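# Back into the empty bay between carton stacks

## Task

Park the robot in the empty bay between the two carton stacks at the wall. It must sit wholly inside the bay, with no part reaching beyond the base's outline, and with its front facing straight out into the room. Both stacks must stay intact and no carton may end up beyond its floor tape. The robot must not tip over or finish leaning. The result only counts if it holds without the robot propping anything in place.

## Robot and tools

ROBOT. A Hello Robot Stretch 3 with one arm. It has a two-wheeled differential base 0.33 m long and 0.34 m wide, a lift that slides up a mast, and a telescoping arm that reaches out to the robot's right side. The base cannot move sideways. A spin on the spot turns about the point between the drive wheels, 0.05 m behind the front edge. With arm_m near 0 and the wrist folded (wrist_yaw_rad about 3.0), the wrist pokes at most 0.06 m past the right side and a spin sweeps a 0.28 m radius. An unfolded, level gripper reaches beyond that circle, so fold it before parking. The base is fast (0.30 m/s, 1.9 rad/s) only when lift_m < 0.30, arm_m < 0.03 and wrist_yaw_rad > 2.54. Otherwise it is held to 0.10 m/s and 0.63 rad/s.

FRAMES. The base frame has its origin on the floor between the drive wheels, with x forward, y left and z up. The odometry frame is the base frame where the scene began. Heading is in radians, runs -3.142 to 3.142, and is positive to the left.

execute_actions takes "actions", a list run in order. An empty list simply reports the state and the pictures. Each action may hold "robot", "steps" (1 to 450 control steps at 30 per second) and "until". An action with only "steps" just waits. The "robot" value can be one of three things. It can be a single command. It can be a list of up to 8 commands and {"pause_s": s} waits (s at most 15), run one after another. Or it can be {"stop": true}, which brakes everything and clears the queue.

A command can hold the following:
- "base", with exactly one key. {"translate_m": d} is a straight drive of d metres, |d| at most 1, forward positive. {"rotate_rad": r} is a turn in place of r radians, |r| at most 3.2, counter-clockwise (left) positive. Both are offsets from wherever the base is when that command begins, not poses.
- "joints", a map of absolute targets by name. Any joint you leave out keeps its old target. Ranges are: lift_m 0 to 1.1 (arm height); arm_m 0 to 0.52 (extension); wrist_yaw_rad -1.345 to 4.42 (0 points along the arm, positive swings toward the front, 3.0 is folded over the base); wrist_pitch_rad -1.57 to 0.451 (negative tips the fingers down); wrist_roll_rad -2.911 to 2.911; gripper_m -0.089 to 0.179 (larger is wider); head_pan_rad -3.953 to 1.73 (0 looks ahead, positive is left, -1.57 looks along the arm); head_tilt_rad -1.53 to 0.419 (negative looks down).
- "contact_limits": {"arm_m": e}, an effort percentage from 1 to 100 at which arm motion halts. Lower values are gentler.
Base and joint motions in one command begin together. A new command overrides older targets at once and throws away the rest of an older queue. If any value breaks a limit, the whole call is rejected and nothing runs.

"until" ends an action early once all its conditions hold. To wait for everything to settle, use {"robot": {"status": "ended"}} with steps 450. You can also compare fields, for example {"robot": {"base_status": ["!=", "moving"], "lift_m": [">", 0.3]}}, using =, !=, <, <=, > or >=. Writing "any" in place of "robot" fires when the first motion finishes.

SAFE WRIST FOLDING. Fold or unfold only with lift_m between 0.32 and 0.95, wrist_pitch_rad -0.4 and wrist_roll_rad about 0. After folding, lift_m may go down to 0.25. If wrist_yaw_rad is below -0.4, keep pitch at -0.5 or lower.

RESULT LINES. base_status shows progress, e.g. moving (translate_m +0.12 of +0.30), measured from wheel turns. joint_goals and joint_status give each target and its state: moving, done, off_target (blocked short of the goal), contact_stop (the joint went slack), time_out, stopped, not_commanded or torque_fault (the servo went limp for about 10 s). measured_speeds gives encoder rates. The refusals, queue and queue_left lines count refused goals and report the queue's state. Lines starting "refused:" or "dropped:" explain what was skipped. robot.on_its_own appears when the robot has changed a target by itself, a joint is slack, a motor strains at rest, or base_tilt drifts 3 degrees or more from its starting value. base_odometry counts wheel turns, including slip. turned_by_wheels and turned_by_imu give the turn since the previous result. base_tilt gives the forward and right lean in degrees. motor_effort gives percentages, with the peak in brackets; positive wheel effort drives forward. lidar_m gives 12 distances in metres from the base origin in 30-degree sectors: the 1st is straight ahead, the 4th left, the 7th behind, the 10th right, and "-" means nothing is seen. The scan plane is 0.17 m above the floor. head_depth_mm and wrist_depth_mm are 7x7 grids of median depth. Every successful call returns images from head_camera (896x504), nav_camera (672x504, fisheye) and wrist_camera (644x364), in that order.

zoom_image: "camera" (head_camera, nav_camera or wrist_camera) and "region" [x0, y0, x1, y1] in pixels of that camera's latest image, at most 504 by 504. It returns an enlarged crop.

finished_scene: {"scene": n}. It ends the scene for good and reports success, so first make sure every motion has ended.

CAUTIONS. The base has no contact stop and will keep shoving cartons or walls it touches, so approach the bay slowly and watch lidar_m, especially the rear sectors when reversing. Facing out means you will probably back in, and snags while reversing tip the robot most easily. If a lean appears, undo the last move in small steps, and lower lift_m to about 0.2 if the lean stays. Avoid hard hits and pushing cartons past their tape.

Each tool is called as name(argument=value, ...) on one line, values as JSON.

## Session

execute_actions(actions=[])

Scene clock: 0.00 s.
robot.base_odometry: x=+0.000 y=+0.000 heading=+0.000 (m, m, rad; robot's odometry frame)
robot.turned_by_wheels: +0.000 (rad since the last result)
robot.turned_by_imu: +0.000 (rad since the last result)
robot.base_tilt: forward=+1.7 right=-0.7 (deg)
robot.lidar_m: 3.04 3.00 1.85 1.06 0.91 0.91 1.04 1.59 1.13 1.82 2.54 2.58
robot.head_depth_mm: 2074 2934 3004 2974 2976 2941 2515 / 2095 3201 3255 3220 3156 3166 2462 / 2137 3248 3473 3477 3445 3328 2447 / 2164 3376 3835 3777 3792 3531 2405 / 2208 3435 - - - 3459 2360 / 2233 3482 3928 - - 3288 2323 / 2291 3463 3636 3639 3670 3338 2282
robot.base_status: not_commanded
robot.joint_positions: lift_m=+0.402 arm_m=+0.000 wrist_yaw_rad=+2.896 wrist_pitch_rad=-0.397 wrist_roll_rad=-0.001 gripper_m=+0.037 head_pan_rad=-0.014 head_tilt_rad=-0.013
robot.joint_goals: lift_m=+0.402 arm_m=+0.000 wrist_yaw_rad=+2.896 wrist_pitch_rad=-0.397 wrist_roll_rad=-0.001 gripper_m=+0.037 head_pan_rad=-0.014 head_tilt_rad=-0.013
robot.joint_status: lift_m=not_commanded arm_m=not_commanded wrist_yaw_rad=not_commanded wrist_pitch_rad=not_commanded wrist_roll_rad=not_commanded gripper_m=not_commanded head_pan_rad=not_commanded head_tilt_rad=not_commanded
robot.measured_speeds: translate_m=+0.000 rotate_rad=+0.000 lift_m=+0.000 arm_m=+0.000 wrist_yaw_rad=+0.000 wrist_pitch_rad=+0.000 wrist_roll_rad=+0.000 head_pan_rad=+0.000 head_tilt_rad=+0.000
robot: refusals=0 queue=idle queue_left=0
robot.motor_effort: left_wheel=+0 right_wheel=+0 lift_m=+24 arm_m=+0 wrist_yaw_rad=+0 wrist_pitch_rad=+6 wrist_roll_rad=+0 gripper_m=+1 head_pan_rad=+1 head_tilt_rad=+1 (%)
robot.hand_pose: x=+0.0339 y=+0.0748 z=+0.4199 quat_wxyz=(+0.224, +0.704, +0.054, +0.672) (m; robot's base frame)
robot.wrist_depth_mm: - 972 - - - - - / - - - - - - - / - - - - - - - / - 891 903 879 935 920 932 / 707 750 777 745 749 742 773 / 628 - - 630 657 660 662 / 550 - 553 561 553 572 569
pictures: head_camera (sideways: a quarter turn clockwise sets it upright), nav_camera (sideways: a quarter turn counterclockwise sets it upright), wrist_camera
camera_calibration (this result's frames):
head_camera: T_world_to_cam=[[-0.025985, -0.0712646, -0.997119, 1.31889], [0.0533846, 0.995933, -0.072571, 0.0982724], [0.998236, -0.0551166, -0.0220749, -0.0142726], [0, 0, 0, 1]] pos_world=[0.0432724, -0.00466961, 1.3219]
nav_camera: T_world_to_cam=[[0.0667929, -0.0354526, 0.997137, -1.25777], [-0.0244969, -0.999126, -0.0338823, 0.0994578], [0.997466, -0.0221636, -0.067603, 0.0427955], [0, 0, 0, 1]] pos_world=[0.0437593, 0.0557283, 1.26043]
wrist_camera: T_world_to_cam=[[0.955201, -0.295951, 0.00224373, -0.0222867], [-0.170397, -0.556134, -0.813437, 0.41948], [0.241985, 0.776614, -0.581648, 0.345051], [0, 0, 0, 1]] pos_world=[0.00926897, -0.0412802, 0.54197]
Images, in order (width x height): head_camera 896x504, nav_camera 672x504, wrist_camera 644x364.

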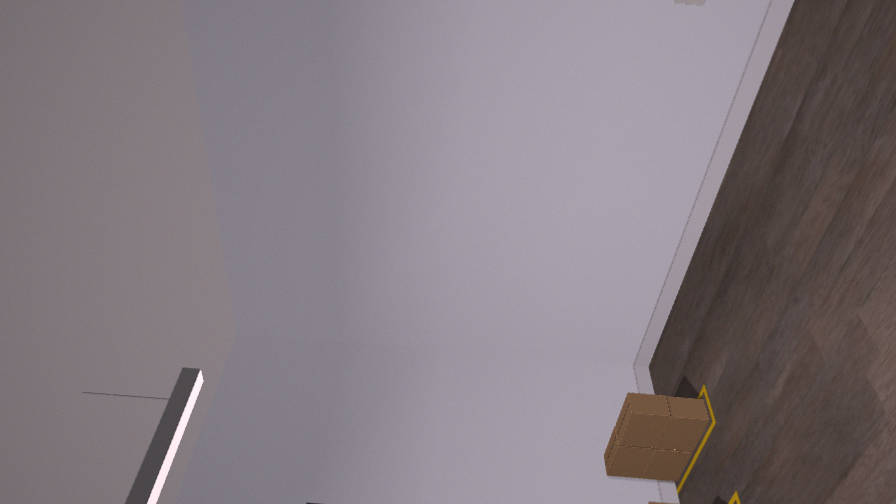

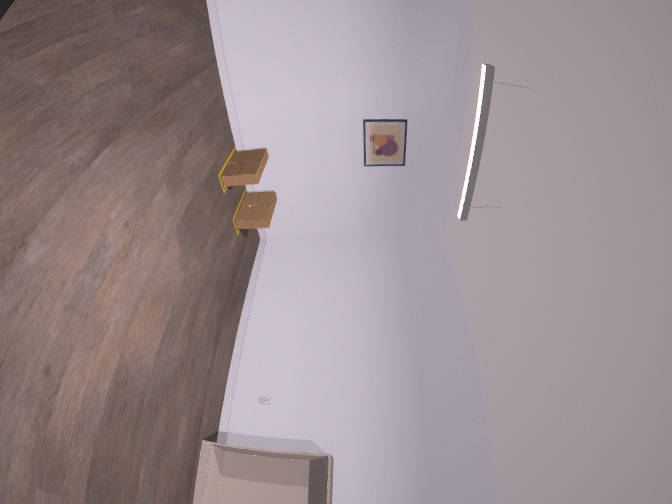

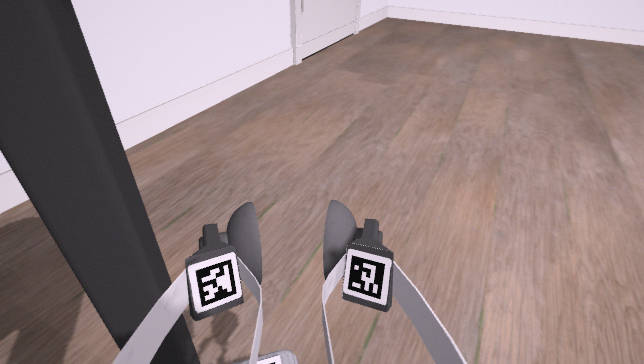

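execute_actions(actions=[{"robot":{"joints":{"lift_m":0.25,"wrist_yaw_rad":3.0,"wrist_pitch_rad":-0.4,"head_tilt_rad":-0.6,"head_pan_rad":0.5}},"steps":100,"until":{"robot":{"lift_m":["<",0.295]}}},{"robot":[{"base":{"translate_m":1.0}},{"base":{"translate_m":0.9}}],"steps":450,"until":{"robot":{"status":"ended"}}}])

Scene clock: 18.63 s.
robot.base_odometry: x=+1.900 y=+0.000 heading=+0.000 (m, m, rad; robot's odometry frame)
robot.turned_by_wheels: +0.000 (rad since the last result)
robot.turned_by_imu: +0.001 (rad since the last result)
robot.base_tilt: forward=+1.8 right=-0.6 (deg)
robot.lidar_m: 1.53 1.31 1.86 2.12 2.25 2.27 2.59 2.67 2.45 1.45 1.49 1.49
robot.head_depth_mm: 1867 2085 2332 2374 1930 1580 1333 / 1814 2018 2286 2427 1892 1560 1323 / 1767 1955 2160 1851 1859 1547 1308 / 1708 1881 2082 2144 1828 1524 1291 / 1669 1826 2058 2207 1810 1499 1288 / 1614 1769 1955 1675 1709 1481 1270 / 1581 1741 1915 2086 1765 1467 1256
robot.base_status: done (translate_m +0.9000 of +0.9000)
robot.joint_positions: lift_m=+0.250 arm_m=+0.000 wrist_yaw_rad=+2.998 wrist_pitch_rad=-0.414 wrist_roll_rad=-0.001 gripper_m=+0.037 head_pan_rad=+0.493 head_tilt_rad=-0.594
robot.joint_goals: lift_m=+0.250 arm_m=+0.000 wrist_yaw_rad=+3.000 wrist_pitch_rad=-0.400 wrist_roll_rad=-0.001 gripper_m=+0.037 head_pan_rad=+0.500 head_tilt_rad=-0.600
robot.joint_status: lift_m=done arm_m=not_commanded wrist_yaw_rad=done wrist_pitch_rad=done wrist_roll_rad=not_commanded gripper_m=not_commanded head_pan_rad=done head_tilt_rad=done
robot.measured_speeds: translate_m=+0.000 rotate_rad=+0.000 lift_m=+0.000 arm_m=+0.000 wrist_yaw_rad=+0.000 wrist_pitch_rad=+0.000 wrist_roll_rad=+0.000 head_pan_rad=+0.000 head_tilt_rad=+0.000
robot: refusals=0 queue=done queue_left=0
robot.motor_effort: left_wheel=+0(8) right_wheel=-1(7) lift_m=+15(24) arm_m=+0(0) wrist_yaw_rad=+1(7) wrist_pitch_rad=+6(6) wrist_roll_rad=+0(0) gripper_m=+1(0) head_pan_rad=+6(42) head_tilt_rad=-3(23) (%)
robot.hand_pose: x=+0.0109 y=+0.0772 z=+0.2640 quat_wxyz=(+0.195, +0.700, +0.096, +0.680) (m; robot's base frame)
robot.wrist_depth_mm: - - - - - - - / - - - - - - - / 765 - 798 792 833 819 814 / 606 - 626 645 658 648 674 / 514 516 554 553 537 545 545 / 453 - - - 457 461 467 / - - - - 401 404 404
pictures: head_camera (sideways: a quarter turn clockwise sets it upright), nav_camera (sideways: a quarter turn counterclockwise sets it upright), wrist_camera
camera_calibration (this result's frames):
head_camera: T_world_to_cam=[[-0.466527, -0.33193, -0.819863, 1.0901], [-0.477627, 0.874695, -0.0823447, 0.114176], [0.744463, 0.353172, -0.566608, 0.695968], [0, 0, 0, 1]] pos_world=[0.044972, 0.0161707, 1.29747]
nav_camera: T_world_to_cam=[[0.547911, 0.255166, 0.79667, -0.999019], [0.448791, -0.893353, -0.0225238, 0.0817612], [0.70596, 0.369879, -0.603994, 0.742635], [0, 0, 0, 1]] pos_world=[-0.0135905, 0.0532724, 1.24628]
wrist_camera: T_world_to_cam=[[0.980401, -0.196988, 0.00317163, -0.00738097], [-0.114762, -0.584102, -0.803526, 0.28905], [0.160137, 0.787414, -0.595261, 0.261719], [0, 0, 0, 1]] pos_world=[-0.00150284, -0.0387005, 0.388074]
Images, in order (width x height): head_camera 896x504, nav_camera 672x504, wrist_camera 644x364.

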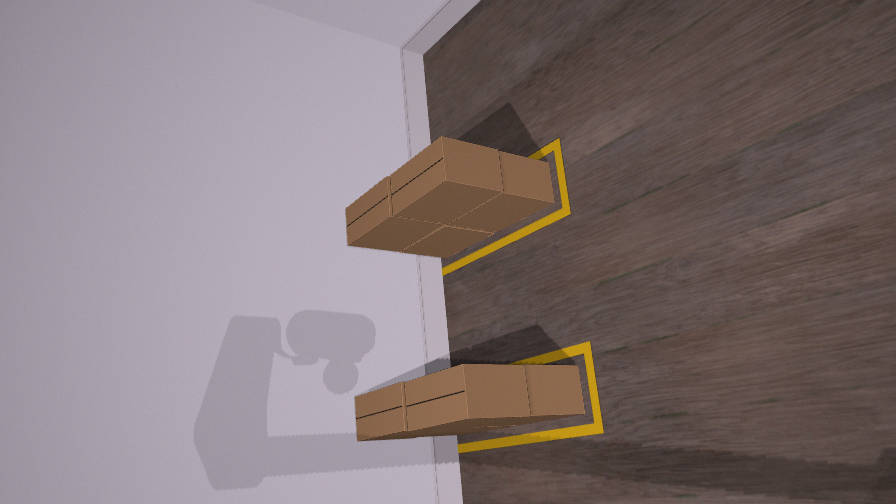

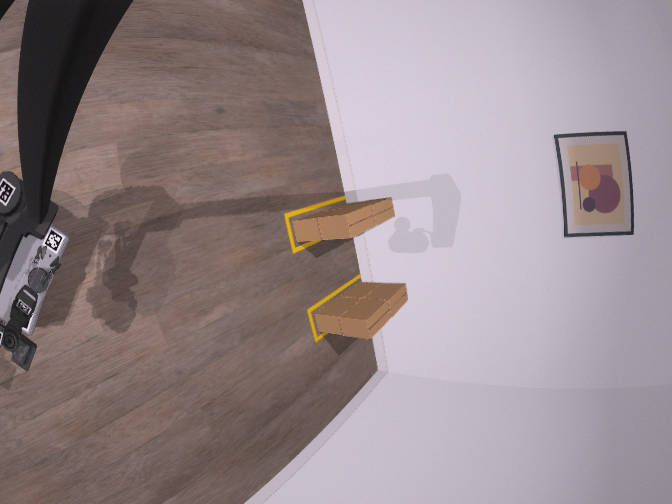

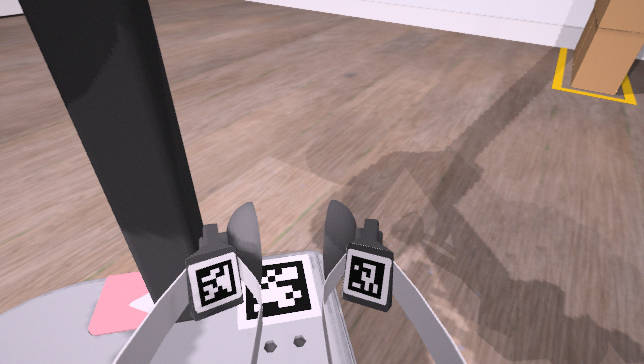

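execute_actions(actions=[{"robot":[{"base":{"translate_m":0.64},"joints":{"head_pan_rad":-3.14,"head_tilt_rad":-1.0}},{"base":{"rotate_rad":-2.385}},{"base":{"translate_m":-0.3}}],"steps":450,"until":{"robot":{"status":"ended"}}}])

Scene clock: 44.20 s.
robot.base_odometry: x=+2.758 y=+0.206 heading=-2.385 (m, m, rad; robot's odometry frame)
robot.turned_by_wheels: -2.385 (rad since the last result)
robot.turned_by_imu: -2.332 (rad since the last result)
robot.base_tilt: forward=+2.1 right=-0.7 (deg)
robot.lidar_m: 3.16 1.49 1.07 1.02 1.05 0.61 0.82 0.60 1.55 2.71 2.82 3.52
robot.head_depth_mm: 1090 1287 1566 1599 1422 1285 - / 1100 1295 1310 1133 1370 1280 1197 / 1101 1299 1447 1375 1350 1284 - / 1100 1301 1595 1549 1384 1286 - / 1110 1310 1602 1526 1369 1264 - / 1113 1307 1413 1455 1336 1236 - / 1117 1315 1219 1094 1302 1213 -
robot.base_status: done (translate_m -0.3000 of -0.3000)
robot.joint_positions: lift_m=+0.250 arm_m=+0.000 wrist_yaw_rad=+2.998 wrist_pitch_rad=-0.414 wrist_roll_rad=-0.001 gripper_m=+0.037 head_pan_rad=-3.134 head_tilt_rad=-0.989
robot.joint_goals: lift_m=+0.250 arm_m=+0.000 wrist_yaw_rad=+3.000 wrist_pitch_rad=-0.400 wrist_roll_rad=-0.001 gripper_m=+0.037 head_pan_rad=-3.140 head_tilt_rad=-1.000
robot.joint_status: lift_m=done arm_m=not_commanded wrist_yaw_rad=done wrist_pitch_rad=done wrist_roll_rad=not_commanded gripper_m=not_commanded head_pan_rad=done head_tilt_rad=done
robot.measured_speeds: translate_m=+0.000 rotate_rad=+0.000 lift_m=+0.000 arm_m=+0.000 wrist_yaw_rad=+0.000 wrist_pitch_rad=+0.000 wrist_roll_rad=+0.000 head_pan_rad=+0.000 head_tilt_rad=+0.000
robot: refusals=0 queue=done queue_left=0
robot.motor_effort: left_wheel=+1(11) right_wheel=-2(11) lift_m=+15(16) arm_m=+0(0) wrist_yaw_rad=+2(2) wrist_pitch_rad=+6(5) wrist_roll_rad=+0(0) gripper_m=+1(1) head_pan_rad=-3(56) head_tilt_rad=-5(22) (%)
robot.hand_pose: x=+0.0109 y=+0.0772 z=+0.2640 quat_wxyz=(+0.195, +0.700, +0.096, +0.680) (m; robot's base frame)
robot.wrist_depth_mm: - 896 933 - - - - / 884 - - - - - - / 780 - 800 813 818 829 840 / 622 - 629 635 652 647 662 / 522 514 562 551 537 538 547 / 451 - - - 471 469 470 / - - - - 403 400 410
pictures: head_camera (sideways: a quarter turn clockwise sets it upright), nav_camera (sideways: a quarter turn counterclockwise sets it upright), wrist_camera
camera_calibration (this result's frames):
head_camera: T_world_to_cam=[[0.839227, 0.0783936, -0.5381, 0.714957], [0.0460072, -0.996242, -0.0733851, 0.0992766], [-0.541831, 0.0368304, -0.83968, 1.05896], [0, 0, 0, 1]] pos_world=[-0.0308025, 0.00385354, 1.28119]
nav_camera: T_world_to_cam=[[-0.863798, 0.0275496, 0.503084, -0.607853], [0.0259218, 0.999612, -0.0102323, 0.0683301], [-0.503171, 0.00420222, -0.864177, 1.08836], [0, 0, 0, 1]] pos_world=[0.0207957, -0.0561309, 1.24703]
wrist_camera: T_world_to_cam=[[0.980402, -0.196984, 0.00317285, -0.00738697], [-0.114761, -0.584114, -0.803518, 0.289027], [0.160133, 0.787406, -0.595272, 0.261747], [0, 0, 0, 1]] pos_world=[-0.0015033, -0.0387318, 0.388072]
Images, in order (width x height): head_camera 896x504, nav_camera 672x504, wrist_camera 644x364.

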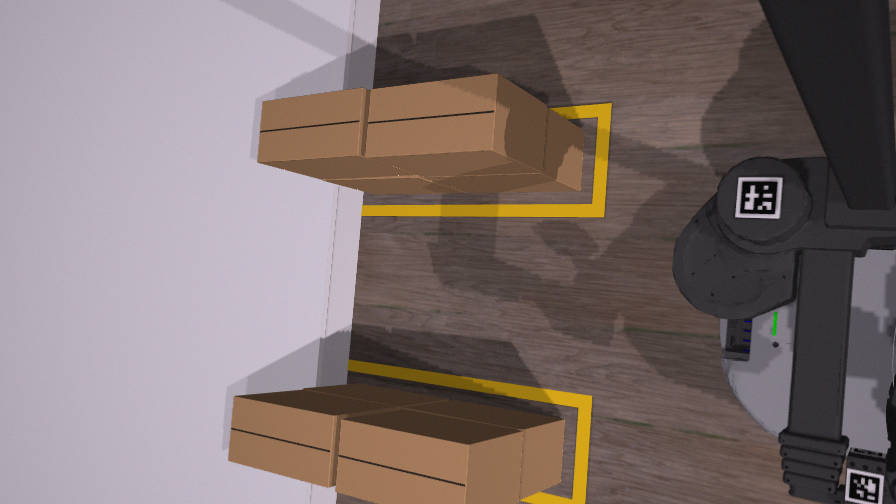

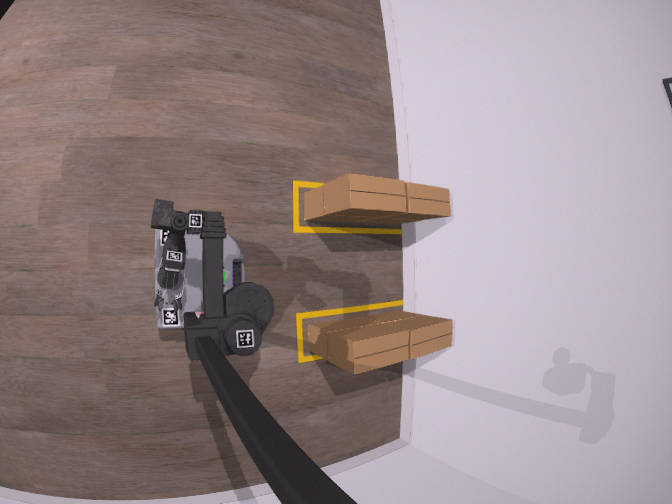

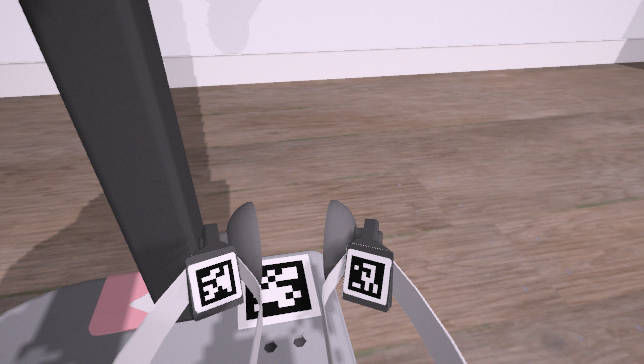

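execute_actions(actions=[{"robot":[{"base":{"rotate_rad":0.27}},{"base":{"translate_m":0.15}},{"base":{"rotate_rad":-0.275}},{"base":{"translate_m":-0.3},"joints":{"lift_m":0.6}}],"steps":450,"until":{"robot":{"status":"ended"}}}])

Scene clock: 77.77 s.
robot.base_odometry: x=+2.900 y=+0.282 heading=-2.390 (m, m, rad; robot's odometry frame)
robot.turned_by_wheels: -0.005 (rad since the last result)
robot.turned_by_imu: -0.003 (rad since the last result)
robot.base_tilt: forward=+1.9 right=-0.6 (deg)
robot.lidar_m: 3.35 1.43 1.02 0.98 1.00 0.45 0.65 0.48 1.33 2.76 2.82 3.68
robot.head_depth_mm: 944 1108 1345 1559 1424 1287 - / 942 1118 1279 1512 1054 - - / 942 1117 1274 1158 1052 - - / 946 1120 1367 1533 1429 - - / 949 1122 1374 1525 1368 1250 - / 956 1124 1375 1480 1346 1249 - / 955 1131 1223 1119 1175 1236 1109
robot.base_status: done (translate_m -0.3000 of -0.3000)
robot.joint_positions: lift_m=+0.600 arm_m=+0.000 wrist_yaw_rad=+2.998 wrist_pitch_rad=-0.414 wrist_roll_rad=-0.001 gripper_m=+0.037 head_pan_rad=-3.134 head_tilt_rad=-0.989
robot.joint_goals: lift_m=+0.600 arm_m=+0.000 wrist_yaw_rad=+3.000 wrist_pitch_rad=-0.400 wrist_roll_rad=-0.001 gripper_m=+0.037 head_pan_rad=-3.140 head_tilt_rad=-1.000
robot.joint_status: lift_m=done arm_m=not_commanded wrist_yaw_rad=done wrist_pitch_rad=done wrist_roll_rad=not_commanded gripper_m=not_commanded head_pan_rad=done head_tilt_rad=done
robot.measured_speeds: translate_m=+0.000 rotate_rad=+0.000 lift_m=+0.000 arm_m=+0.000 wrist_yaw_rad=+0.000 wrist_pitch_rad=+0.000 wrist_roll_rad=+0.000 head_pan_rad=+0.000 head_tilt_rad=+0.000
robot: refusals=0 queue=done queue_left=0
robot.motor_effort: left_wheel=+2(9) right_wheel=-2(10) lift_m=+31(32) arm_m=+1(1) wrist_yaw_rad=+2(2) wrist_pitch_rad=+6(6) wrist_roll_rad=+0(0) gripper_m=+1(1) head_pan_rad=-2(2) head_tilt_rad=-5(3) (%)
robot.hand_pose: x=+0.0109 y=+0.0772 z=+0.6131 quat_wxyz=(+0.195, +0.700, +0.096, +0.680) (m; robot's base frame)
robot.wrist_depth_mm: - 858 902 972 - - - / 858 - 969 - - - - / 924 - - - - - - / - - - - - - - / 964 - - - - - - / 836 840 - 833 887 868 871 / 729 740 777 754 756 765 763
pictures: head_camera (sideways: a quarter turn clockwise sets it upright), nav_camera (sideways: a quarter turn counterclockwise sets it upright), wrist_camera
camera_calibration (this result's frames):
head_camera: T_world_to_cam=[[0.839333, 0.0783282, -0.537945, 0.714754], [0.0459421, -0.996245, -0.0733781, 0.0992678], [-0.541672, 0.0368744, -0.83978, 1.05909], [0, 0, 0, 1]] pos_world=[-0.0307984, 0.00385648, 1.28118]
nav_camera: T_world_to_cam=[[-0.863889, 0.0276171, 0.502924, -0.607644], [0.0260026, 0.99961, -0.010226, 0.0683214], [-0.50301, 0.0042432, -0.86427, 1.08848], [0, 0, 0, 1]] pos_world=[0.0208014, -0.056132, 1.24704]
wrist_camera: T_world_to_cam=[[0.980406, -0.196961, 0.00318091, -0.0084978], [-0.114765, -0.584235, -0.803429, 0.569481], [0.160103, 0.787322, -0.595392, 0.469657], [0, 0, 0, 1]] pos_world=[-0.00150572, -0.0387339, 0.737194]
Images, in order (width x height): head_camera 896x504, nav_camera 672x504, wrist_camera 644x364.

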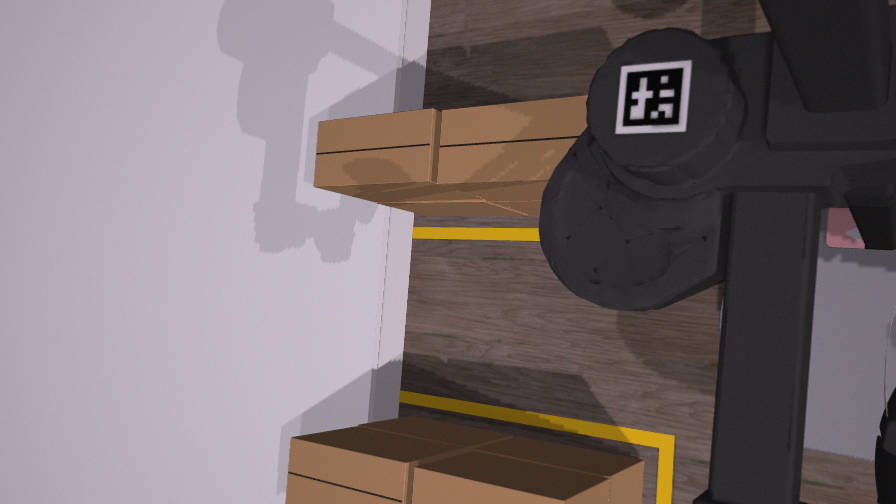

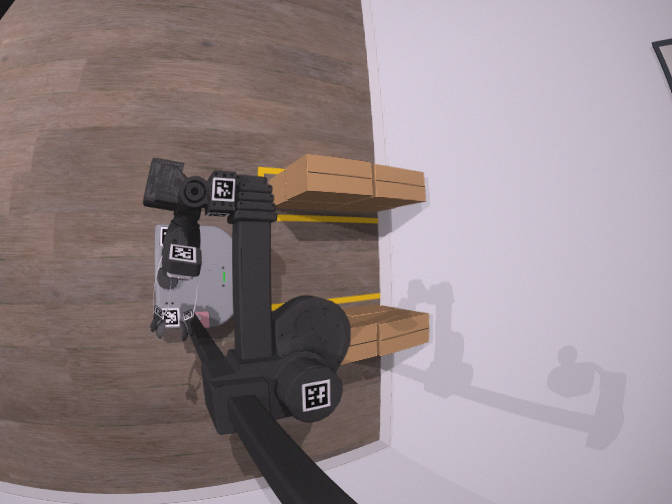

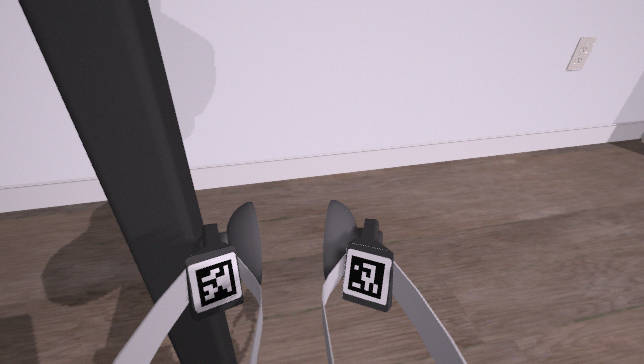

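execute_actions(actions=[{"robot":{"base":{"translate_m":-0.55},"joints":{"head_tilt_rad":-1.4}},"steps":450,"until":{"robot":{"status":"ended"}}}])

Scene clock: 87.80 s.
robot.base_odometry: x=+3.301 y=+0.658 heading=-2.390 (m, m, rad; robot's odometry frame)
robot.turned_by_wheels: +0.000 (rad since the last result)
robot.turned_by_imu: +0.002 (rad since the last result)
robot.base_tilt: forward=+1.9 right=-0.6 (deg)
robot.lidar_m: 3.12 1.40 0.18 0.17 0.18 0.24 0.42 0.39 0.28 0.27 0.27 3.82
robot.head_depth_mm: 558 737 951 - 1282 1248 1212 / 562 743 - - 907 1214 1194 / 568 736 - - 938 1211 1192 / 573 759 - - - 1221 1181 / 578 771 1165 - - 1206 1171 / 583 779 1189 - - 1205 1166 / 587 790 1051 - 1215 1196 1154
robot.base_status: done (translate_m -0.5500 of -0.5500)
robot.joint_positions: lift_m=+0.600 arm_m=+0.000 wrist_yaw_rad=+2.998 wrist_pitch_rad=-0.414 wrist_roll_rad=-0.001 gripper_m=+0.037 head_pan_rad=-3.134 head_tilt_rad=-1.383
robot.joint_goals: lift_m=+0.600 arm_m=+0.000 wrist_yaw_rad=+3.000 wrist_pitch_rad=-0.400 wrist_roll_rad=-0.001 gripper_m=+0.037 head_pan_rad=-3.140 head_tilt_rad=-1.400
robot.joint_status: lift_m=done arm_m=not_commanded wrist_yaw_rad=done wrist_pitch_rad=done wrist_roll_rad=not_commanded gripper_m=not_commanded head_pan_rad=done head_tilt_rad=done
robot.measured_speeds: translate_m=+0.000 rotate_rad=+0.000 lift_m=+0.000 arm_m=+0.000 wrist_yaw_rad=+0.000 wrist_pitch_rad=+0.000 wrist_roll_rad=+0.000 head_pan_rad=+0.000 head_tilt_rad=+0.000
robot: refusals=0 queue=done queue_left=0
robot.motor_effort: left_wheel=+2(3) right_wheel=-1(6) lift_m=+32(31) arm_m=+0(0) wrist_yaw_rad=+2(2) wrist_pitch_rad=+6(6) wrist_roll_rad=+0(0) gripper_m=+0(1) head_pan_rad=-3(3) head_tilt_rad=-6(23) (%)
robot.hand_pose: x=+0.0109 y=+0.0772 z=+0.6131 quat_wxyz=(+0.195, +0.700, +0.096, +0.680) (m; robot's base frame)
robot.wrist_depth_mm: - 833 865 915 - - - / 704 - 942 - - - - / 719 - - - - - - / 713 - - - - - - / 702 921 - - - - - / 601 436 - 435 858 852 860 / 378 394 396 406 730 761 775
pictures: head_camera (sideways: a quarter turn clockwise sets it upright), nav_camera (sideways: a quarter turn counterclockwise sets it upright), wrist_camera
camera_calibration (this result's frames):
head_camera: T_world_to_cam=[[0.981588, 0.0794695, -0.173697, 0.239491], [0.0712369, -0.996043, -0.0531374, 0.0727294], [-0.177232, 0.0397854, -0.983365, 1.24332], [0, 0, 0, 1]] pos_world=[-0.0199055, 0.00394339, 1.2681]
nav_camera: T_world_to_cam=[[-0.990859, 0.0265979, 0.132253, -0.124132], [0.0273171, 0.99962, 0.00362645, 0.0502773], [-0.132106, 0.00720606, -0.991209, 1.25099], [0, 0, 0, 1]] pos_world=[0.0408935, -0.0559713, 1.25623]
wrist_camera: T_world_to_cam=[[0.980406, -0.196961, 0.00318113, -0.00849795], [-0.114764, -0.584235, -0.803429, 0.569481], [0.160103, 0.787322, -0.595392, 0.469657], [0, 0, 0, 1]] pos_world=[-0.00150573, -0.0387339, 0.737194]
Images, in order (width x height): head_camera 896x504, nav_camera 672x504, wrist_camera 644x364.

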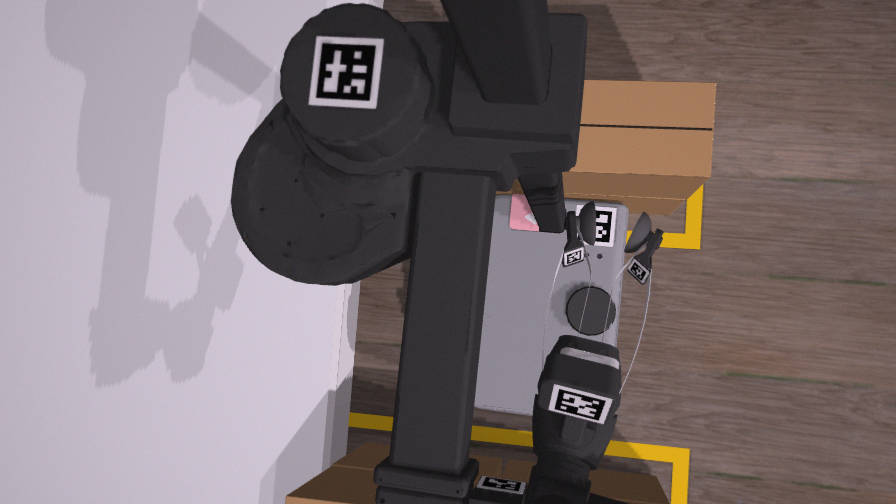

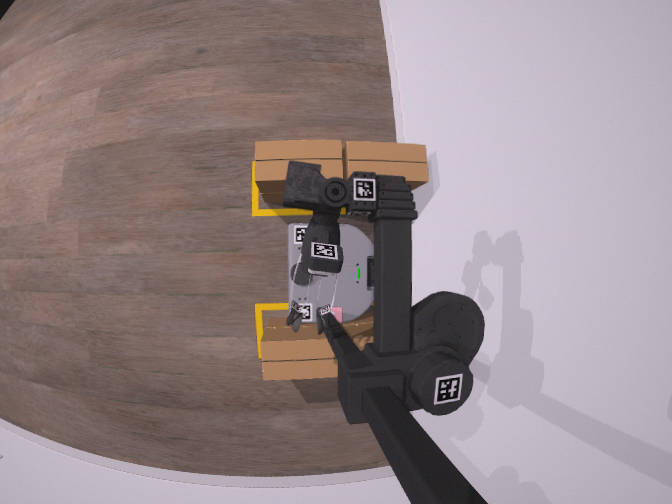

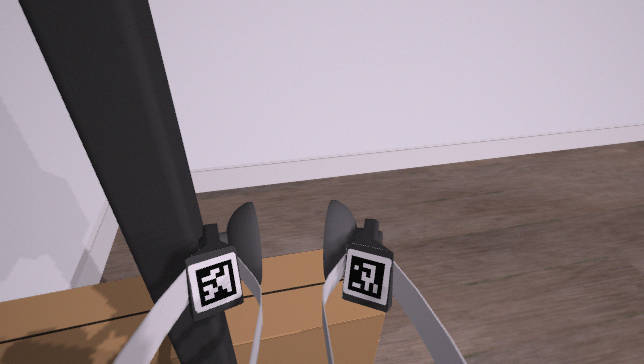

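The robot's position matches the one that was accepted in scene 1, so I'm ending this scene.

finished_scene(scene=2)

The scene is finished: the task was done.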